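# Sort three deep-well blocks by weight into nests

## Task

Take each of the three deep-well blocks out of the infeed nest IN and place it according to its weight against the batch limits: a block lighter than the limits goes to reject nest RU, a heavier one to reject nest RO, and one inside the limits to pass nest P1 or P2. At the end no nest may hold two or more blocks. Every block must rest flat within its nest's locators, with its well A1 (the cut-off corner) at the nest corner labelled A1, and must stay put without the robot holding it. Finally open the grippers and move the arms away.

## Robot and tools

ROBOT. Two 7-joint xArm7 arms, left_arm and right_arm, each carrying a parallel two-finger gripper with a wrist camera. Root link poses in the scene frame: left_arm at (-0.027, +0.338, +0.342) m, quat_wxyz (+0.870, -0.357, +0.335, -0.059); right_arm at (-0.016, -0.141, +0.342) m, quat_wxyz (+0.869, +0.401, +0.281, -0.065). The bases may be tilted. Mounting plates and the metal frame behind the arms are fixed obstacles; a "too close" warning counts a plate plus its side of the frame as part of that arm. An idle arm may be parked out of the way.

FRAME. One shared scene frame: origin on the table top midway between the arms, +z up, +x outward over the table, left_arm on the +y side. The arm names do not refer to image sides. Printed hand positions can be somewhat wrong, worse when reaching far.

GRIPPER. Fingers point along the gripper's +z and close along its y. end_effector_position is the pinch point between closed pads, roughly 2 cm short of the fingertips; closing pushes the tips about 10 mm further along +z. Maximum pad gap is 84 mm, so grasp a block across its width, on the body above its base flange. Never drive a pad down onto a flange: it can wedge and may not release when opened.

SCENE AIDS. Well A1 sits at the block's cut-off corner. CW is a check-weigher tuned to the batch limits: release a block on its platform and a front lamp soon shows amber UNDER, green ACCEPT or red OVER.

execute_actions. Argument "actions" is a list holding one item or nothing; optional "pictures" (boolean) asks for camera images. A refused call moves nothing.
- Empty list {"actions": []}: no command, returns current state, with pictures.
- Action: {"rows": [...], "steps": n}. rows holds 1 to 15 rows; steps is 4 to 15 (default 15), each step 1/30 s. Row k is used on step k; the final row is repeated for any remaining steps.
- Wait: {"steps": n} with no rows, n up to 300; it ends once n steps have elapsed since the previous result, and your reply time is part of that.
Each row is one flat list of 16 numbers covering both arms, even if one is still: left_arm joints 1-7 then left opening, then right_arm joints 1-7 then right opening. Joint values are absolute target angles in radians, in the same form as Joint positions reports them (not offsets). Stated ranges per arm in column order: waist -6.283..6.283, shoulder -2.059..2.094, upper arm roll -6.283..6.283, elbow -0.192..3.927, forearm roll -6.283..6.283, wrist pitch -1.693..3.142, wrist roll -6.283..6.283. A call is refused if a target exceeds a range end by over 0.010 rad and lies further out than the joint's last reported angle. True ends may differ by up to 0.010 rad; a target beyond the real end is clipped there and "joint sent to its limit" appears (possibly referring to an earlier action). No such line does not prove more room exists. Opening is an absolute value from -1 (closed) to +1 (fully open).

MOTION LIMITS. Joint targets advance at most 3.14 rad/s, reaching that speed after 0.16 s; an arm's joints are slowed together so they finish simultaneously. Each step the sent target stays within 0.623 rad of the measured angle, and if targets would shift the gripper over 70 mm from its measured spot, they are scaled back. After a call the arms keep heading to the last row's target until motion nearly stops or a step is HELD. Results are taken 4 steps before an action ends; those steps run while you think, and the next action begins after them.

GRIPPING. grip_measured reports the measured opening on the command scale. To hold, keep commanding clearly below it; more margin squeezes harder (about 24 N per pad maximum for objects up to about 6 cm; a fast close can hit harder). -1 applies full force to parts about 0.5 mm thick or more. Resending grip_measured still gives a light hold on parts up to about 6 cm wide; wider ones may slip. Held parts may be tugged briefly, and loose ones nudged.

RESULTS. State line "left_arm: … | right_arm: …": gripper position (m), quat_wxyz and linear/angular velocities in the scene frame. Joint positions and Joint velocities: per arm, seven joints (rad, rad/s) then pad gap (m, m/s; 0.084 when fully open). "joint command not followed": the clearance check altered or blocked some joint targets; the rest of the row ran. HELD flags steps where your row was not (fully) sent. TORQUE FAULT: a joint hit its load limit; the arm backs off, pauses 10 s and drops the rest of the call. Load limits (N m): waist 44, shoulder 44, upper arm roll 26.4, elbow 26.4, forearm roll 26.4, wrist pitch 17.6, wrist roll 17.6, held weight included. Holding loads warms motors: MOTOR HOT from 65 °C; at 80 °C an OVER-TEMPERATURE FAULT brakes that arm until it cools.

zoom_image: {"camera": one of cam_high, cam_low, cam_left_wrist, cam_right_wrist, "region": [x0, y0, x1, y1]} in pixels of that camera's latest image (origin top-left, all images 896x504), at most 504 by 504. Calibration (K, distortion, T_world_to_cam) is supplied per camera and can be off by a few degrees and millimetres; wrist camera poses follow the reported joints.

read_manual: optional "section" ("licences"); returns URDF licence text only.

finished_scene: {"scene": current scene number}. Answering without any tool call ends everything.

AVOID. Knocking or placing anything off the table, arms striking or pressing each other, drops, slips, slams and forceful pushes, and leaving a block supported only by a gripper.

Each tool is called as a command line: name --argument value for each argument, lists and objects as JSON in quotes; but a table of rows of numbers goes row by row, as --pt "numbers of a row", without its own name.

## Session

execute_actions --actions '[]'

Scene clock: 0.00 s of 12600.00 s.
left_arm: end_effector_position=(+0.3099, +0.4832, +0.3393) grip_measured=+1.00 end_effector_quat_wxyz=(-0.227, +0.358, +0.870, +0.251) end_effector_velocity=(-0.000, -0.000, -0.000) end_effector_angular_velocity=(+0.000, +0.003, -0.002) | right_arm: end_effector_position=(-0.0662, -0.5338, +0.1843) grip_measured=+1.00 end_effector_quat_wxyz=(+0.035, -0.518, +0.851, +0.086) end_effector_velocity=(+0.000, -0.000, -0.000) end_effector_angular_velocity=(-0.000, -0.000, -0.000)
Joint positions: left_arm=[ 0.637 -1.948 -1.403  0.312 -0.282  1.336 -2.461  0.084] | right_arm=[-1.281 -0.519 -0.557  0.347  0.994  0.542 -0.789  0.084]
Joint velocities: left_arm=[-0.     0.002 -0.002  0.001  0.     0.001 -0.    -0.   ] | right_arm=[ 0.001 -0.    -0.    -0.     0.    -0.     0.    -0.   ]

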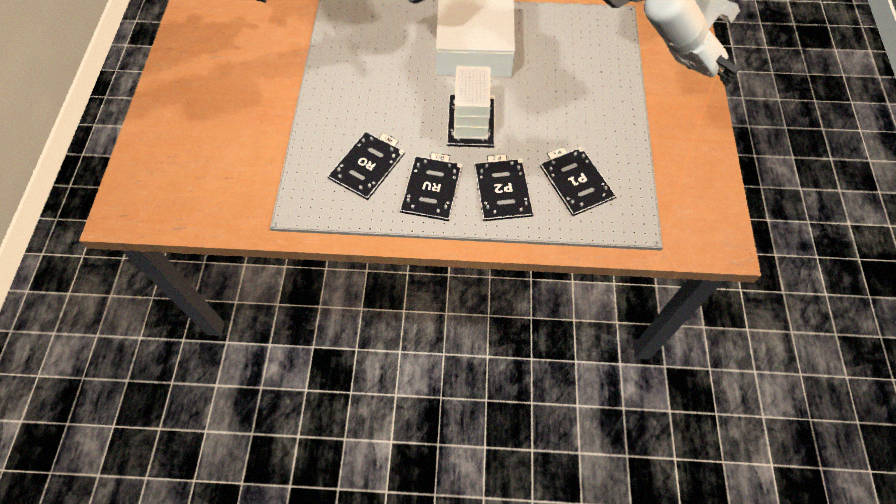

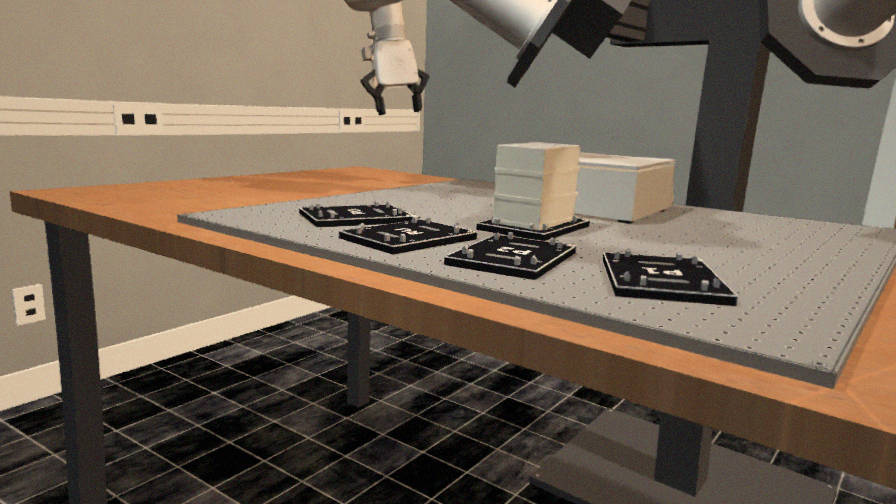

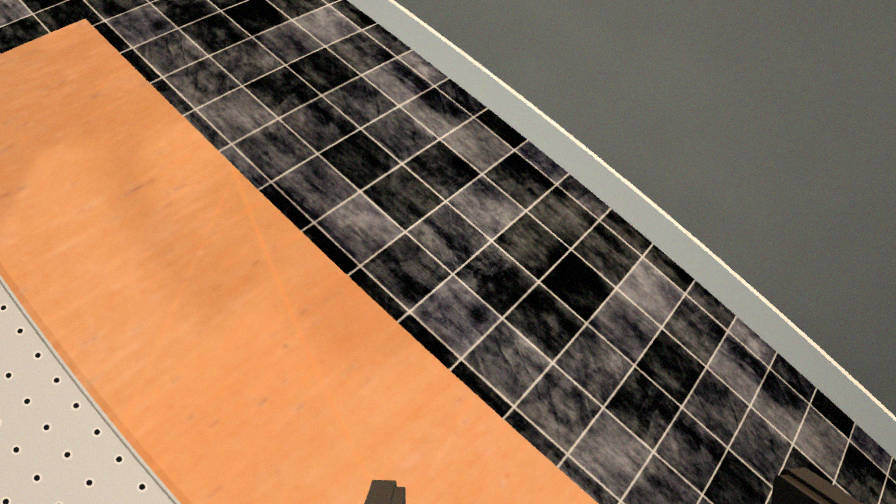

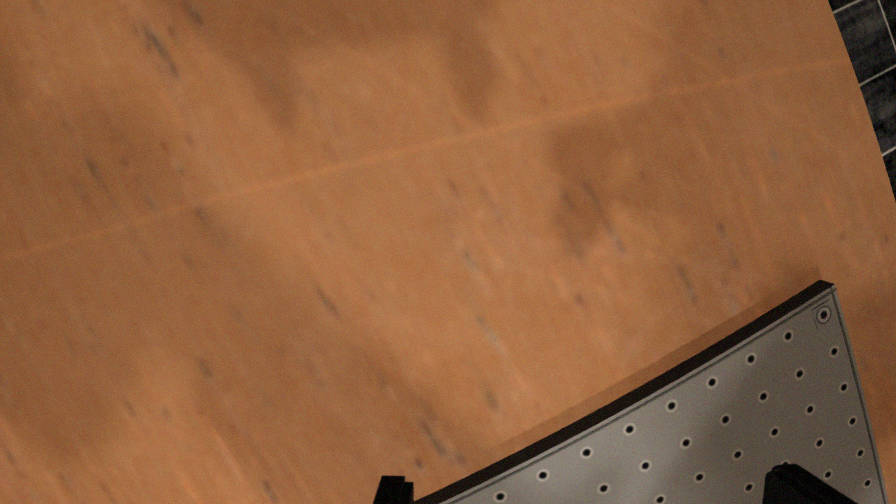

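zoom_image --camera "cam_high" --region '[310, 0, 630, 230]'

zoom_image --camera "cam_low" --region '[460, 120, 760, 310]'

Region (310, 0, 630, 230) of cam_high's 896x504 image, scaled by 1.575, with more detail than that image has; it fills the top 362 rows of this view, and the rest is white.

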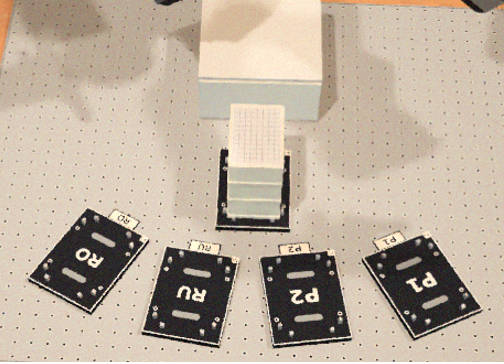

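Region (460, 120, 760, 310) of cam_low's 896x504 image, scaled by 1.680, with more detail than that image has; it fills the top 319 rows of this view, and the rest is white.

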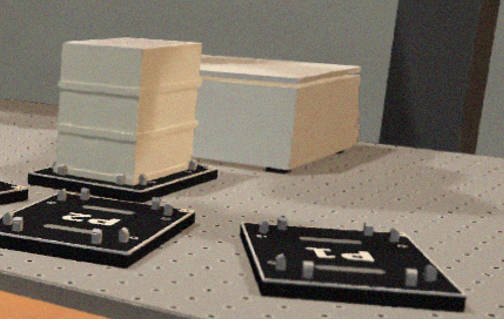

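execute_actions --actions '[{"rows":[[1.152,-1.244,-2.363,0.799,0,0.472,-1.499,1,-1.281,-0.519,-0.557,0.347,0.994,0.542,-0.789,1]]}]'

execute_actions --actions '[{"steps":60}]' --pictures true

Scene clock: 3.30 s of 12600.00 s.
left_arm: end_effector_position=(+0.3577, +0.3538, +0.2606) grip_measured=+1.00 end_effector_quat_wxyz=(-0.247, +0.734, +0.587, +0.235) end_effector_velocity=(-0.057, -0.499, -0.284) end_effector_angular_velocity=(-0.511, +1.230, -2.537) | right_arm: end_effector_position=(-0.0662, -0.5341, +0.1844) grip_measured=+1.00 end_effector_quat_wxyz=(+0.035, -0.518, +0.851, +0.086) end_effector_velocity=(-0.001, +0.000, +0.000) end_effector_angular_velocity=(+0.000, +0.002, -0.002)
Joint positions: left_arm=[ 0.879 -1.628 -1.757  0.541 -0.15   0.983 -2.106  0.084] | right_arm=[-1.281 -0.519 -0.557  0.347  0.994  0.542 -0.789  0.084]
Joint velocities: left_arm=[ 0.551  0.77  -1.126  0.521  0.299 -1.025  1.122 -0.   ] | right_arm=[-0.002  0.    -0.     0.    -0.001 -0.     0.002  0.   ]
Steps of this call (steps 1 to 88: nothing new was sent; steps 89 to 99: the first 11 steps of this action). Readings (joint positions):
89: left_arm=[0.638 -1.947 -1.404 0.313 -0.281 1.335 -2.460] | right_arm=[-1.281 -0.519 -0.557 0.347 0.994 0.542 -0.789]
90: left_arm=[0.645 -1.938 -1.413 0.319 -0.276 1.325 -2.449] | right_arm=[-1.281 -0.519 -0.557 0.347 0.994 0.542 -0.789]
92: left_arm=[0.700 -1.871 -1.480 0.370 -0.245 1.257 -2.380] | right_arm=[-1.281 -0.519 -0.557 0.347 0.994 0.542 -0.789]
96: left_arm=[0.817 -1.714 -1.644 0.483 -0.183 1.094 -2.219] | right_arm=[-1.281 -0.519 -0.557 0.347 0.994 0.542 -0.789]
99: the state above

Scene clock: 5.30 s of 12600.00 s.
left_arm: end_effector_position=(+0.1715, +0.0495, +0.2206) grip_measured=+1.00 end_effector_quat_wxyz=(+0.000, +1.000, -0.001, -0.000) end_effector_velocity=(+0.000, +0.001, -0.000) end_effector_angular_velocity=(+0.002, -0.000, +0.000) | right_arm: end_effector_position=(-0.0662, -0.5341, +0.1844) grip_measured=+1.00 end_effector_quat_wxyz=(+0.035, -0.518, +0.851, +0.086) end_effector_velocity=(+0.000, +0.000, -0.000) end_effector_angular_velocity=(+0.001, -0.000, +0.000)
Joint positions: left_arm=[ 1.152 -1.244 -2.363  0.799  0.     0.472 -1.499  0.084] | right_arm=[-1.281 -0.519 -0.557  0.347  0.994  0.542 -0.789  0.084]
Joint velocities: left_arm=[-0.    -0.     0.    -0.001  0.     0.002 -0.     0.   ] | right_arm=[ 0.001  0.     0.001  0.     0.    -0.     0.001  0.   ]
Kept back: nothing.
Steps of this call (steps 1 to 4: the last 4 steps of your previous action; steps 5 to 45: the robot went on to your last target; steps 46 to 60: nothing new was sent). Readings (joint positions):
1: left_arm=[0.897 -1.603 -1.795 0.557 -0.141 0.950 -2.068] | right_arm=[-1.281 -0.519 -0.557 0.347 0.994 0.542 -0.789]
2: left_arm=[0.914 -1.579 -1.832 0.573 -0.131 0.918 -2.031] | right_arm=[-1.281 -0.519 -0.557 0.347 0.994 0.542 -0.789]
4: left_arm=[0.946 -1.533 -1.906 0.604 -0.113 0.857 -1.957] | right_arm=[-1.281 -0.519 -0.557 0.347 0.994 0.542 -0.789]
8: left_arm=[1.008 -1.446 -2.044 0.662 -0.079 0.741 -1.819] | right_arm=[-1.281 -0.519 -0.557 0.347 0.994 0.542 -0.789]
60: the state above
All arms were judged still, so your last target was given up. Only a new action makes them travel on or press farther. Fingers that are still opening or closing keep moving.
camera_calibration (this result's frames):
cam_left_wrist: T_world_to_cam=[[0.00252816, -0.999986, -0.00461913, 0.0786215], [-0.999871, -0.0026012, 0.0158763, 0.236075], [-0.0158881, 0.0045784, -0.999863, 0.354765], [0, 0, 0, 1]] pos_world=[0.241483, 0.0776103, 0.351332]
cam_right_wrist: T_world_to_cam=[[-0.892093, 0.441549, 0.0959417, 0.192191], [0.451586, 0.878532, 0.15573, 0.534899], [-0.0155254, 0.182252, -0.983129, 0.406929], [0, 0, 0, 1]] pos_world=[-0.0637821, -0.628951, 0.298325]

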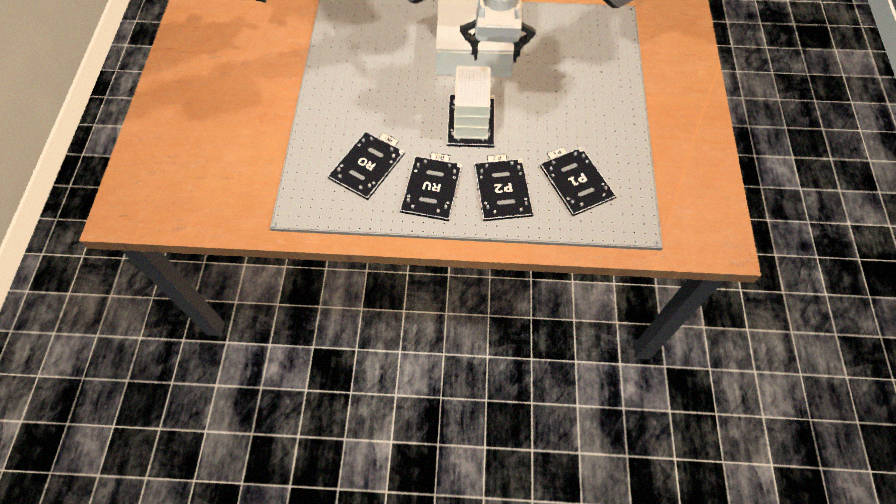

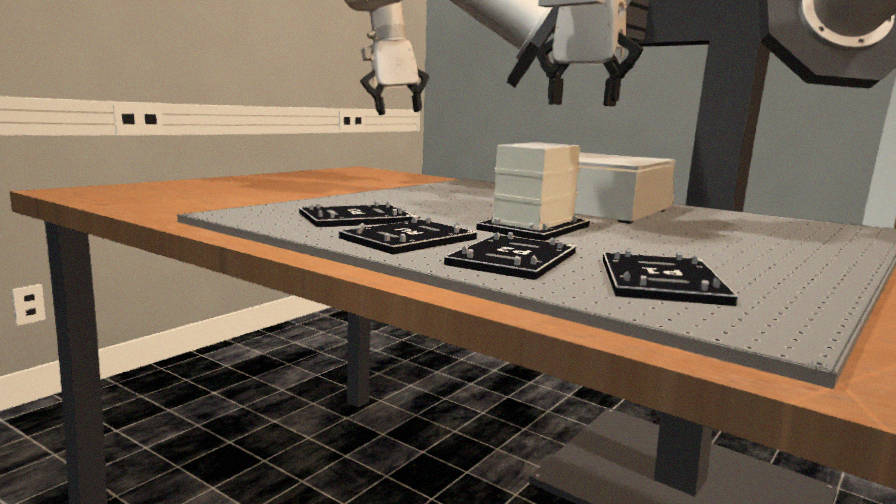

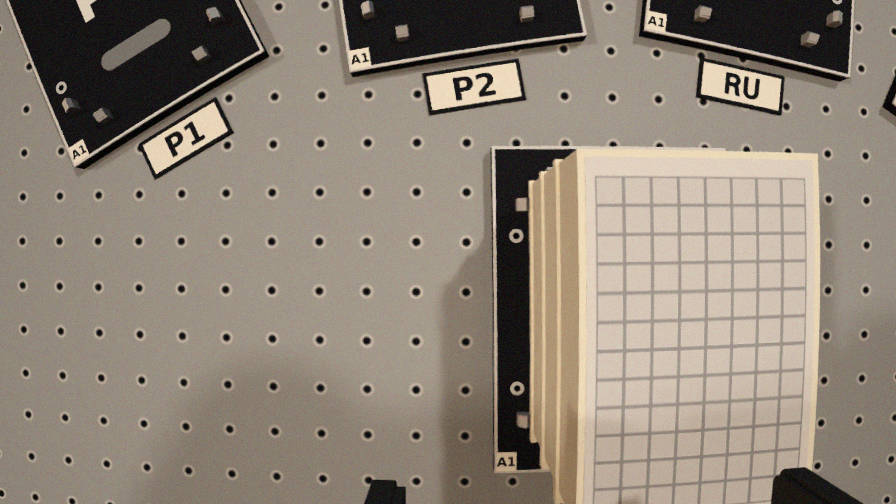

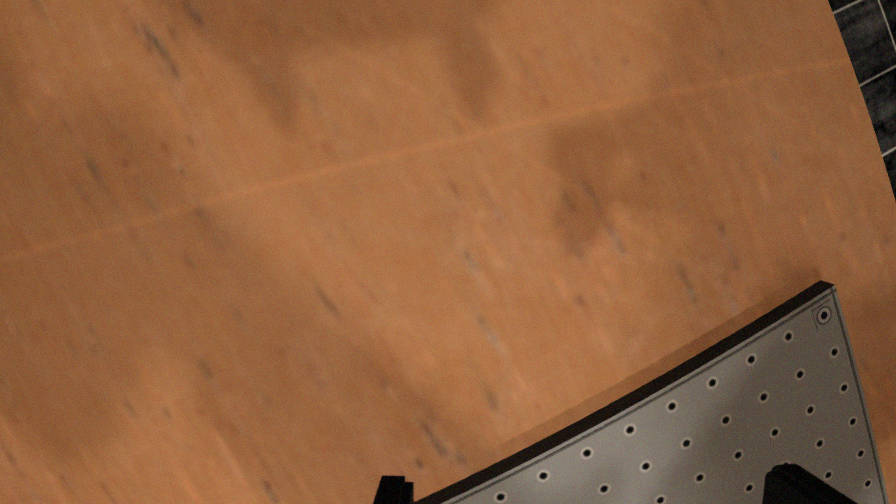

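execute_actions --actions '[{"rows":[[1.302,-1.346,-2.338,1.010,0,0.510,-1.428,1,-1.281,-0.519,-0.557,0.347,0.994,0.542,-0.789,1]]}]'

execute_actions --actions '[{"steps":10}]' --pictures true

Scene clock: 6.23 s of 12600.00 s.
left_arm: end_effector_position=(+0.2107, +0.0020, +0.1991) grip_measured=+1.00 end_effector_quat_wxyz=(-0.002, +1.000, +0.000, -0.001) end_effector_velocity=(-0.032, -0.018, +0.018) end_effector_angular_velocity=(-0.040, +0.006, -0.069) | right_arm: end_effector_position=(-0.0662, -0.5341, +0.1844) grip_measured=+1.00 end_effector_quat_wxyz=(+0.035, -0.518, +0.851, +0.086) end_effector_velocity=(-0.000, +0.000, +0.000) end_effector_angular_velocity=(-0.000, +0.001, +0.000)
Joint positions: left_arm=[ 1.303 -1.346 -2.338  1.008 -0.     0.51  -1.428  0.084] | right_arm=[-1.281 -0.519 -0.557  0.347  0.994  0.542 -0.789  0.084]
Joint velocities: left_arm=[-0.037  0.008 -0.052  0.009  0.002  0.001  0.006  0.   ] | right_arm=[-0.    -0.    -0.001 -0.    -0.001 -0.     0.001 -0.   ]
Steps of this call (steps 1 to 17: nothing new was sent; steps 18 to 28: the first 11 steps of this action). Readings (joint positions):
18: left_arm=[1.153 -1.244 -2.363 0.800 -0.000 0.472 -1.499] | right_arm=[-1.281 -0.519 -0.557 0.347 0.994 0.542 -0.789]
19: left_arm=[1.159 -1.249 -2.363 0.809 0.000 0.475 -1.495] | right_arm=[-1.281 -0.519 -0.557 0.347 0.994 0.542 -0.789]
21: left_arm=[1.207 -1.282 -2.358 0.879 0.000 0.488 -1.471] | right_arm=[-1.281 -0.519 -0.557 0.347 0.994 0.542 -0.789]
25: left_arm=[1.302 -1.344 -2.333 1.006 -0.000 0.508 -1.431] | right_arm=[-1.281 -0.519 -0.557 0.347 0.994 0.542 -0.789]
28: the state above

Scene clock: 6.57 s of 12600.00 s.
left_arm: end_effector_position=(+0.2106, +0.0010, +0.2001) grip_measured=+1.00 end_effector_quat_wxyz=(-0.001, +1.000, -0.000, -0.000) end_effector_velocity=(+0.000, -0.001, -0.000) end_effector_angular_velocity=(-0.000, +0.000, +0.000) | right_arm: end_effector_position=(-0.0662, -0.5341, +0.1844) grip_measured=+1.00 end_effector_quat_wxyz=(+0.035, -0.518, +0.851, +0.086) end_effector_velocity=(-0.000, -0.000, +0.000) end_effector_angular_velocity=(-0.001, +0.000, -0.002)
Joint positions: left_arm=[ 1.302 -1.346 -2.338  1.01   0.     0.51  -1.428  0.084] | right_arm=[-1.281 -0.519 -0.557  0.347  0.994  0.542 -0.789  0.084]
Joint velocities: left_arm=[ 0.002 -0.001 -0.     0.003 -0.    -0.     0.     0.   ] | right_arm=[-0.001  0.    -0.001 -0.     0.002  0.    -0.001  0.   ]
Kept back: nothing.
Steps of this call (steps 1 to 4: the last 4 steps of your previous action; steps 5 to 10: the robot went on to your last target). Readings (joint positions):
1: left_arm=[1.302 -1.346 -2.339 1.009 0.000 0.510 -1.428] | right_arm=[-1.281 -0.519 -0.557 0.347 0.994 0.542 -0.789]
2: left_arm=[1.301 -1.346 -2.340 1.009 0.000 0.510 -1.428] | right_arm=[-1.281 -0.519 -0.557 0.347 0.994 0.542 -0.789]
4: left_arm=[1.301 -1.345 -2.339 1.009 0.000 0.510 -1.428] | right_arm=[-1.281 -0.519 -0.557 0.347 0.994 0.542 -0.789]
8: left_arm=[1.301 -1.346 -2.338 1.010 0.000 0.510 -1.428] | right_arm=[-1.281 -0.519 -0.557 0.347 0.994 0.542 -0.789]
10: the state above
camera_calibration (this result's frames):
cam_left_wrist: T_world_to_cam=[[0.00318896, -0.999977, -0.00591343, 0.0300913], [-0.999863, -0.00328469, 0.0162505, 0.275213], [-0.0162695, 0.0058608, -0.99985, 0.335179], [0, 0, 0, 1]] pos_world=[0.280533, 0.0290302, 0.330834]
cam_right_wrist: T_world_to_cam=[[-0.892093, 0.441549, 0.0959414, 0.192192], [0.451585, 0.878532, 0.15573, 0.534899], [-0.0155252, 0.182251, -0.983129, 0.406929], [0, 0, 0, 1]] pos_world=[-0.063782, -0.628951, 0.298325]

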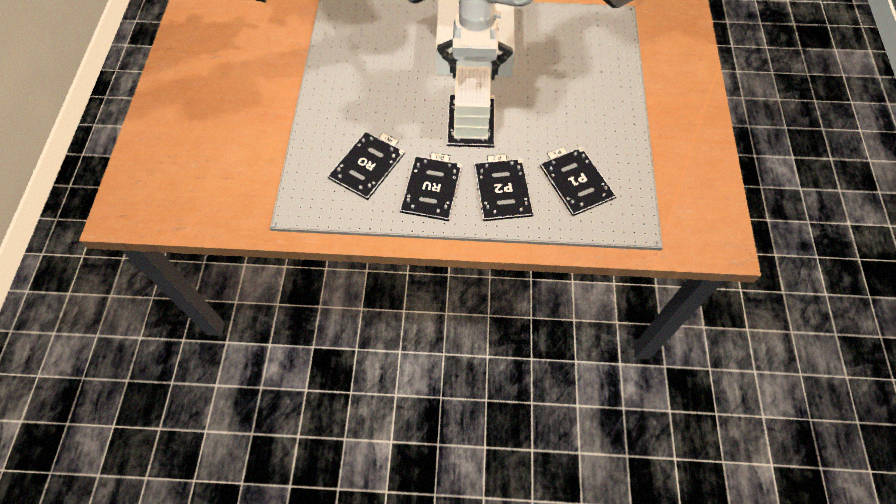

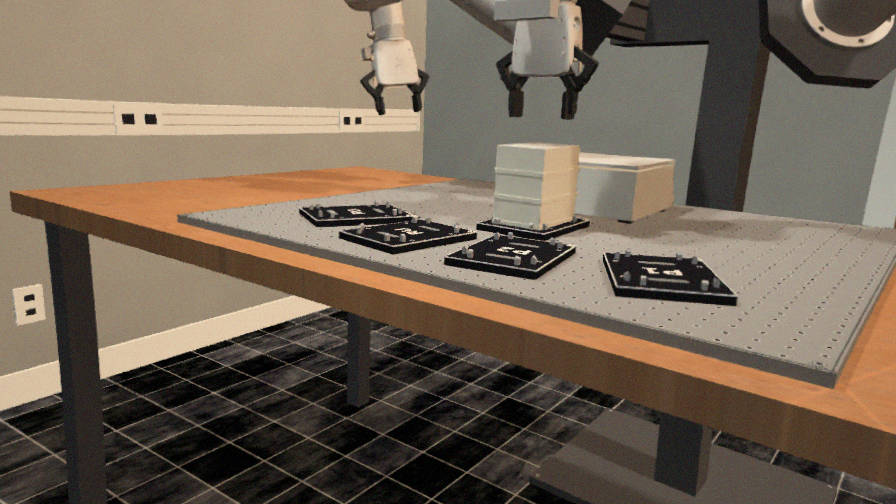

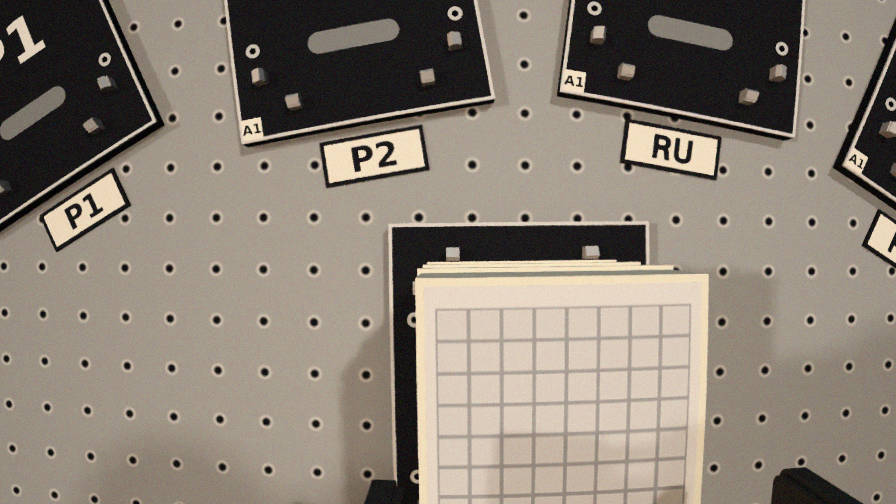

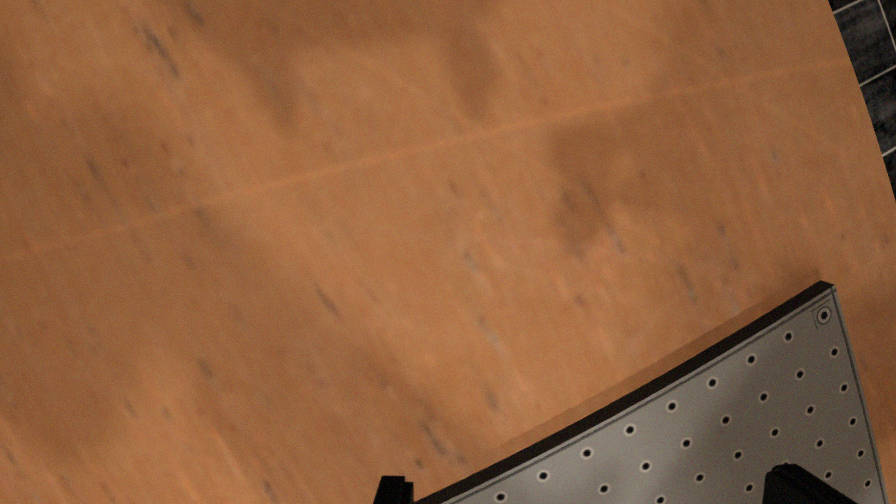

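execute_actions --actions '[{"rows":[[1.369,-1.4116,-2.347,1.030,0,0.436,-1.428,1,-1.281,-0.519,-0.557,0.347,0.994,0.542,-0.789,1]]}]'

execute_actions --actions '[{"steps":8}]' --pictures true

Scene clock: 7.40 s of 12600.00 s.
left_arm: end_effector_position=(+0.2131, -0.0010, +0.1662) grip_measured=+1.00 end_effector_quat_wxyz=(+0.001, +1.000, +0.001, +0.001) end_effector_velocity=(-0.002, -0.021, +0.018) end_effector_angular_velocity=(-0.052, -0.005, -0.009) | right_arm: end_effector_position=(-0.0662, -0.5341, +0.1844) grip_measured=+1.00 end_effector_quat_wxyz=(+0.035, -0.518, +0.851, +0.086) end_effector_velocity=(-0.000, -0.000, +0.000) end_effector_angular_velocity=(-0.001, +0.000, -0.003)
Joint positions: left_arm=[ 1.368 -1.411 -2.347  1.031  0.     0.436 -1.428  0.084] | right_arm=[-1.281 -0.519 -0.557  0.347  0.994  0.542 -0.789  0.084]
Joint velocities: left_arm=[-0.019  0.014 -0.006  0.021  0.    -0.009  0.    -0.   ] | right_arm=[ 0.    -0.    -0.002  0.     0.001  0.001  0.001  0.   ]
Steps of this call (steps 1 to 14: the robot went on to your last target; steps 15 to 25: the first 11 steps of this action). Readings (joint positions):
15: left_arm=[1.303 -1.347 -2.338 1.010 -0.000 0.509 -1.428] | right_arm=[-1.281 -0.519 -0.557 0.347 0.994 0.542 -0.789]
16: left_arm=[1.310 -1.353 -2.339 1.014 -0.000 0.498 -1.428] | right_arm=[-1.281 -0.519 -0.557 0.347 0.994 0.542 -0.789]
18: left_arm=[1.348 -1.391 -2.345 1.029 0.000 0.455 -1.428] | right_arm=[-1.281 -0.519 -0.557 0.347 0.994 0.542 -0.789]
22: left_arm=[1.372 -1.414 -2.346 1.026 -0.000 0.438 -1.428] | right_arm=[-1.281 -0.519 -0.557 0.347 0.994 0.542 -0.789]
25: the state above

Scene clock: 7.67 s of 12600.00 s.
left_arm: end_effector_position=(+0.2131, -0.0000, +0.1655) grip_measured=+1.00 end_effector_quat_wxyz=(-0.000, +1.000, +0.001, +0.001) end_effector_velocity=(-0.001, +0.000, -0.001) end_effector_angular_velocity=(+0.002, -0.000, -0.002) | right_arm: end_effector_position=(-0.0662, -0.5341, +0.1844) grip_measured=+1.00 end_effector_quat_wxyz=(+0.035, -0.518, +0.851, +0.086) end_effector_velocity=(-0.000, -0.000, +0.000) end_effector_angular_velocity=(-0.000, -0.000, +0.001)
Joint positions: left_arm=[ 1.369 -1.411 -2.347  1.03  -0.     0.436 -1.428  0.084] | right_arm=[-1.281 -0.519 -0.557  0.347  0.994  0.542 -0.789  0.084]
Joint velocities: left_arm=[ 0.001 -0.003 -0.001  0.     0.    -0.001  0.     0.   ] | right_arm=[-0.     0.    -0.001  0.     0.     0.    -0.002 -0.   ]
Kept back: nothing.
Steps of this call (steps 1 to 4: the last 4 steps of your previous action; steps 5 to 8: the robot went on to your last target). Readings (joint positions):
1: left_arm=[1.368 -1.411 -2.347 1.031 0.000 0.436 -1.428] | right_arm=[-1.281 -0.519 -0.557 0.347 0.994 0.542 -0.789]
2: left_arm=[1.368 -1.411 -2.347 1.031 0.000 0.436 -1.428] | right_arm=[-1.281 -0.519 -0.557 0.347 0.994 0.542 -0.789]
4: left_arm=[1.368 -1.411 -2.347 1.030 0.000 0.436 -1.428] | right_arm=[-1.281 -0.519 -0.557 0.347 0.994 0.542 -0.789]
8: the state above
camera_calibration (this result's frames):
cam_left_wrist: T_world_to_cam=[[0.0060564, -0.999969, -0.00502407, 0.0280257], [-0.999895, -0.00612209, 0.0131644, 0.278812], [-0.0131947, 0.00494381, -0.999901, 0.300006], [0, 0, 0, 1]] pos_world=[0.282571, 0.0282486, 0.296447]
cam_right_wrist: T_world_to_cam=[[-0.892093, 0.441549, 0.0959417, 0.192191], [0.451585, 0.878532, 0.15573, 0.534899], [-0.0155253, 0.182252, -0.983129, 0.406929], [0, 0, 0, 1]] pos_world=[-0.0637821, -0.628951, 0.298325]

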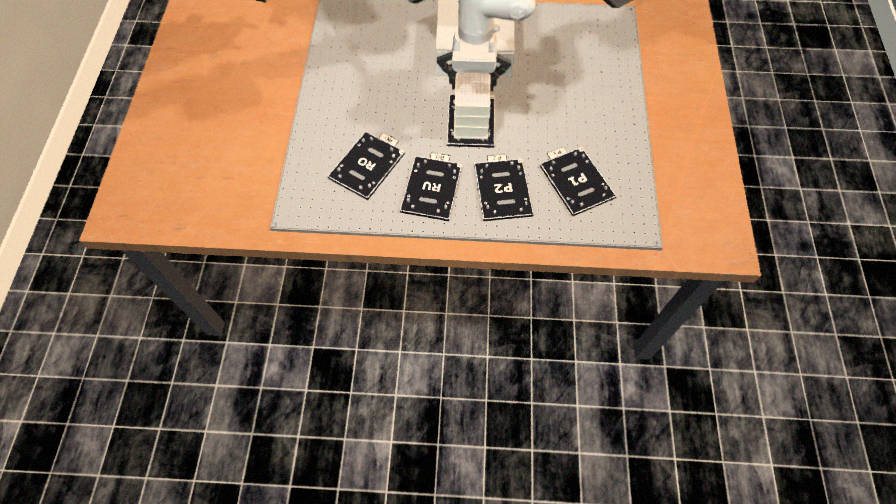

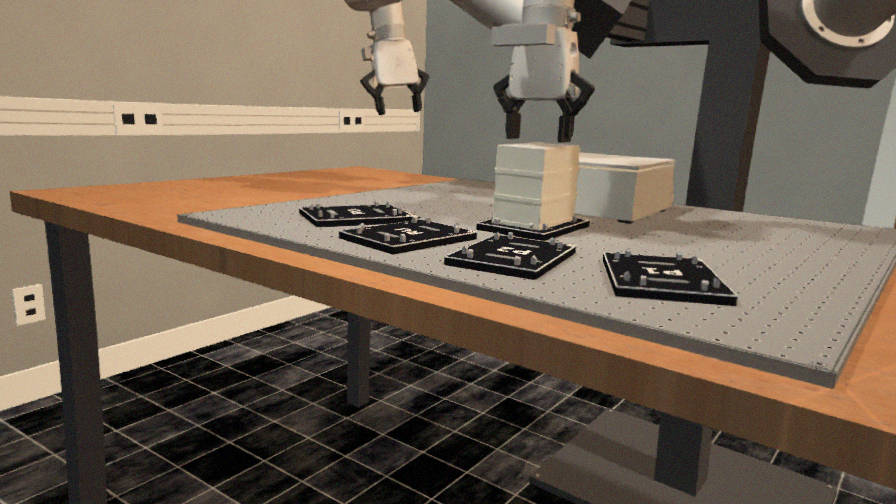

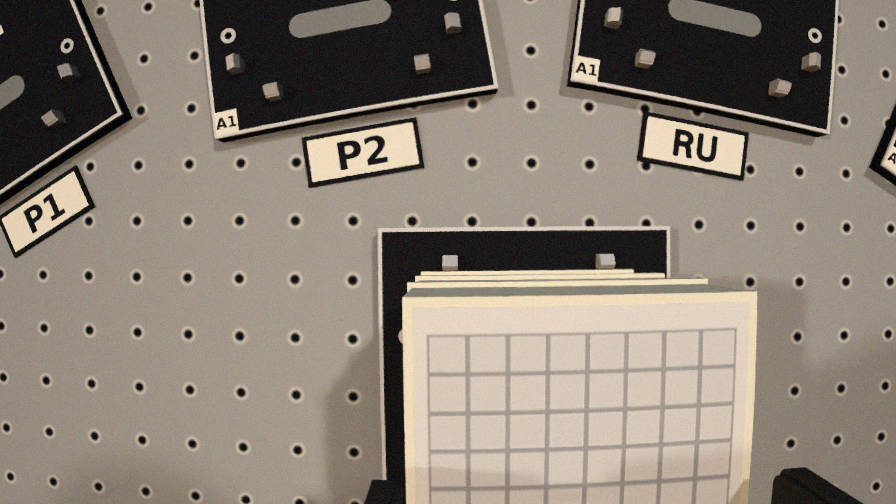

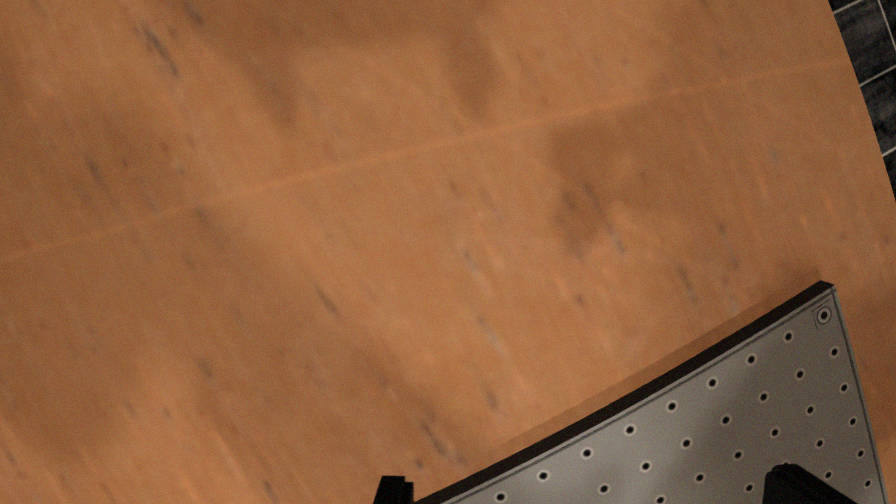

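execute_actions --actions '[{"rows":[[1.3665,-1.409,-2.347,1.024,0,0.4335,-1.428,1,-1.281,-0.519,-0.557,0.347,0.994,0.542,-0.789,1],[1.3665,-1.409,-2.347,1.024,0,0.4335,-1.428,1,-1.281,-0.519,-0.557,0.347,0.994,0.542,-0.789,1],[1.3665,-1.409,-2.347,1.024,0,0.4335,-1.428,1,-1.281,-0.519,-0.557,0.347,0.994,0.542,-0.789,1],[1.378,-1.421,-2.349,1.028,0,0.4215,-1.428,1,-1.281,-0.519,-0.557,0.347,0.994,0.542,-0.789,1],[1.378,-1.421,-2.349,1.028,0,0.4215,-1.428,1,-1.281,-0.519,-0.557,0.347,0.994,0.542,-0.789,1],[1.390,-1.433,-2.351,1.033,0,0.4095,-1.428,1,-1.281,-0.519,-0.557,0.347,0.994,0.542,-0.789,1],[1.390,-1.433,-2.351,1.033,0,0.4095,-1.428,1,-1.281,-0.519,-0.557,0.347,0.994,0.542,-0.789,1],[1.403,-1.445,-2.353,1.038,0,0.3975,-1.428,1,-1.281,-0.519,-0.557,0.347,0.994,0.542,-0.789,1]]}]'

execute_actions --actions '[{"steps":8}]' --pictures true

Scene clock: 8.63 s of 12600.00 s.
left_arm: end_effector_position=(+0.2122, +0.0022, +0.1471) grip_measured=+1.00 end_effector_quat_wxyz=(-0.002, +1.000, +0.001, +0.001) end_effector_velocity=(-0.000, +0.011, -0.035) end_effector_angular_velocity=(+0.026, +0.005, +0.004) | right_arm: end_effector_position=(-0.0662, -0.5341, +0.1844) grip_measured=+1.00 end_effector_quat_wxyz=(+0.035, -0.518, +0.851, +0.086) end_effector_velocity=(-0.000, -0.000, +0.000) end_effector_angular_velocity=(-0.001, +0.001, -0.000)
Joint positions: left_arm=[ 1.402 -1.444 -2.353  1.037 -0.     0.4   -1.428  0.084] | right_arm=[-1.281 -0.519 -0.557  0.347  0.994  0.542 -0.789  0.084]
Joint velocities: left_arm=[ 0.062 -0.057 -0.006  0.009 -0.    -0.048 -0.001  0.   ] | right_arm=[-0.    -0.    -0.001 -0.     0.    -0.    -0.001 -0.   ]
Steps of this call (steps 1 to 15: the robot went on to your last target; steps 16 to 18: nothing new was sent; steps 19 to 29: the first 11 steps of this action). Readings (joint positions):
19: left_arm=[1.369 -1.411 -2.347 1.030 0.000 0.436 -1.428] | right_arm=[-1.281 -0.519 -0.557 0.347 0.994 0.542 -0.789]
20: left_arm=[1.368 -1.411 -2.347 1.028 0.000 0.435 -1.428] | right_arm=[-1.281 -0.519 -0.557 0.347 0.994 0.542 -0.789]
22: left_arm=[1.367 -1.410 -2.347 1.025 -0.000 0.433 -1.428] | right_arm=[-1.281 -0.519 -0.557 0.347 0.994 0.542 -0.789]
26: left_arm=[1.386 -1.429 -2.350 1.032 0.000 0.413 -1.428] | right_arm=[-1.281 -0.519 -0.557 0.347 0.994 0.542 -0.789]
29: the state above

Scene clock: 8.90 s of 12600.00 s.
left_arm: end_effector_position=(+0.2122, +0.0015, +0.1470) grip_measured=+1.00 end_effector_quat_wxyz=(-0.001, +1.000, +0.001, +0.001) end_effector_velocity=(+0.001, +0.000, -0.000) end_effector_angular_velocity=(-0.000, -0.001, +0.002) | right_arm: end_effector_position=(-0.0662, -0.5341, +0.1844) grip_measured=+1.00 end_effector_quat_wxyz=(+0.035, -0.518, +0.851, +0.086) end_effector_velocity=(+0.000, +0.000, -0.000) end_effector_angular_velocity=(+0.001, -0.001, +0.003)
Joint positions: left_arm=[ 1.403 -1.445 -2.353  1.038  0.     0.398 -1.428  0.084] | right_arm=[-1.281 -0.519 -0.557  0.347  0.994  0.542 -0.789  0.084]
Joint velocities: left_arm=[ 0.    -0.     0.002  0.     0.    -0.001 -0.     0.   ] | right_arm=[ 0.     0.     0.001 -0.    -0.     0.    -0.002  0.   ]
Kept back: nothing.
Steps of this call (steps 1 to 4: the last 4 steps of your previous action; steps 5 to 8: the robot went on to your last target). Readings (joint positions):
1: left_arm=[1.403 -1.445 -2.353 1.037 -0.000 0.398 -1.428] | right_arm=[-1.281 -0.519 -0.557 0.347 0.994 0.542 -0.789]
2: left_arm=[1.403 -1.445 -2.353 1.037 -0.000 0.398 -1.428] | right_arm=[-1.281 -0.519 -0.557 0.347 0.994 0.542 -0.789]
4: left_arm=[1.403 -1.445 -2.353 1.038 0.000 0.398 -1.428] | right_arm=[-1.281 -0.519 -0.557 0.347 0.994 0.542 -0.789]
8: the state above
camera_calibration (this result's frames):
cam_left_wrist: T_world_to_cam=[[0.00506517, -0.999967, -0.00631136, 0.0298522], [-0.99989, -0.00515252, 0.0139019, 0.278097], [-0.013934, 0.00624025, -0.999883, 0.281651], [0, 0, 0, 1]] pos_world=[0.28184, 0.0295266, 0.27794]
cam_right_wrist: T_world_to_cam=[[-0.892093, 0.441549, 0.0959418, 0.192191], [0.451586, 0.878532, 0.15573, 0.534899], [-0.0155255, 0.182252, -0.983129, 0.406929], [0, 0, 0, 1]] pos_world=[-0.0637821, -0.628951, 0.298325]

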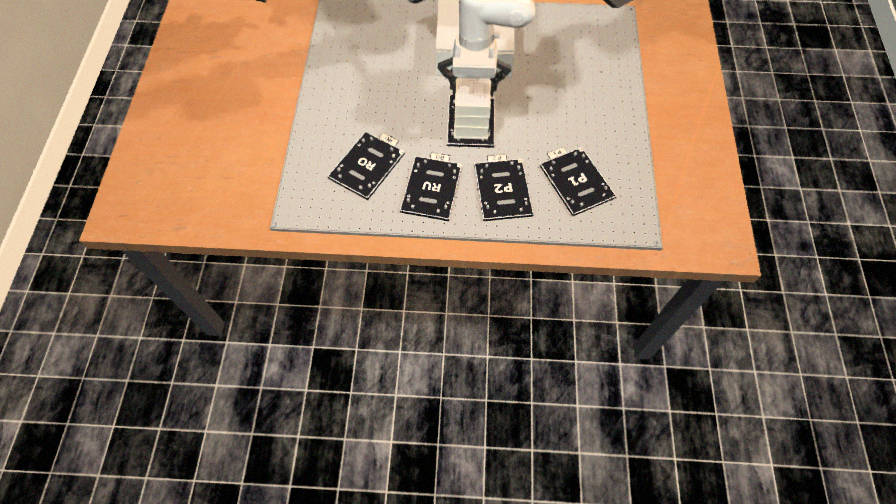

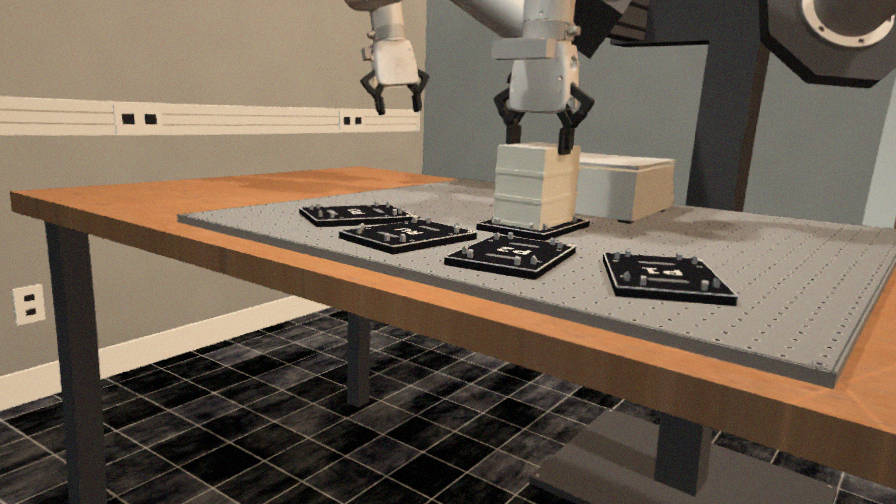

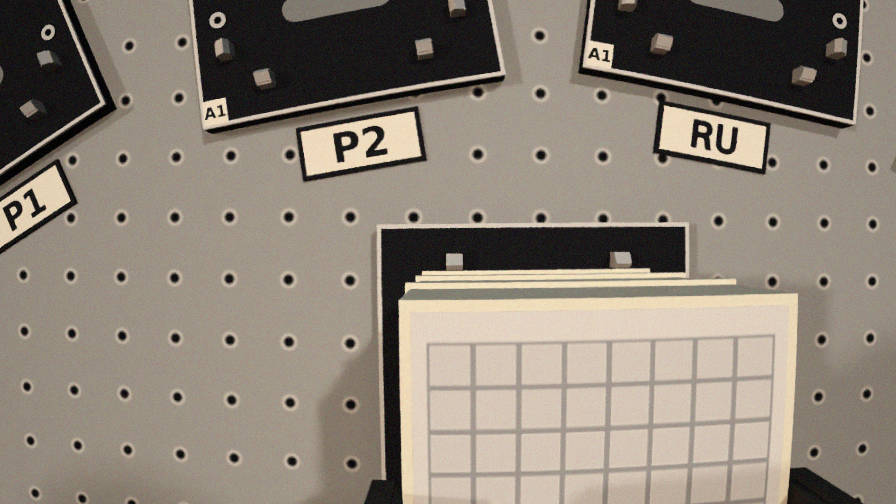

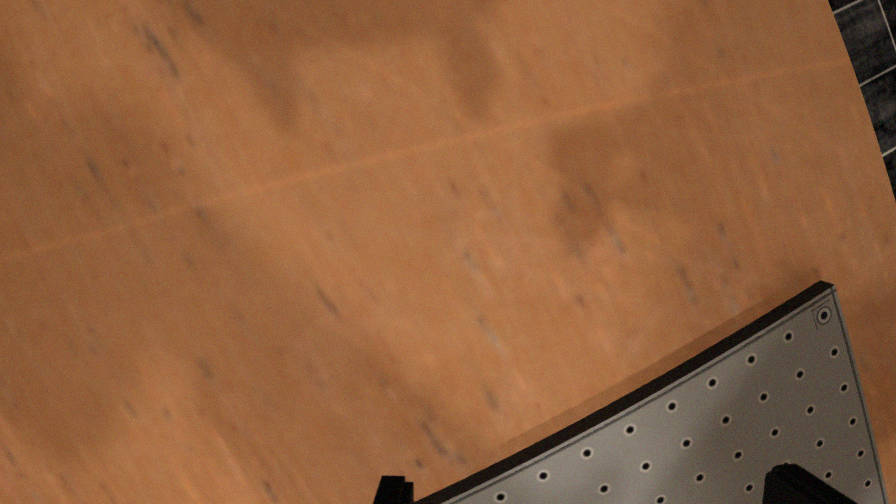

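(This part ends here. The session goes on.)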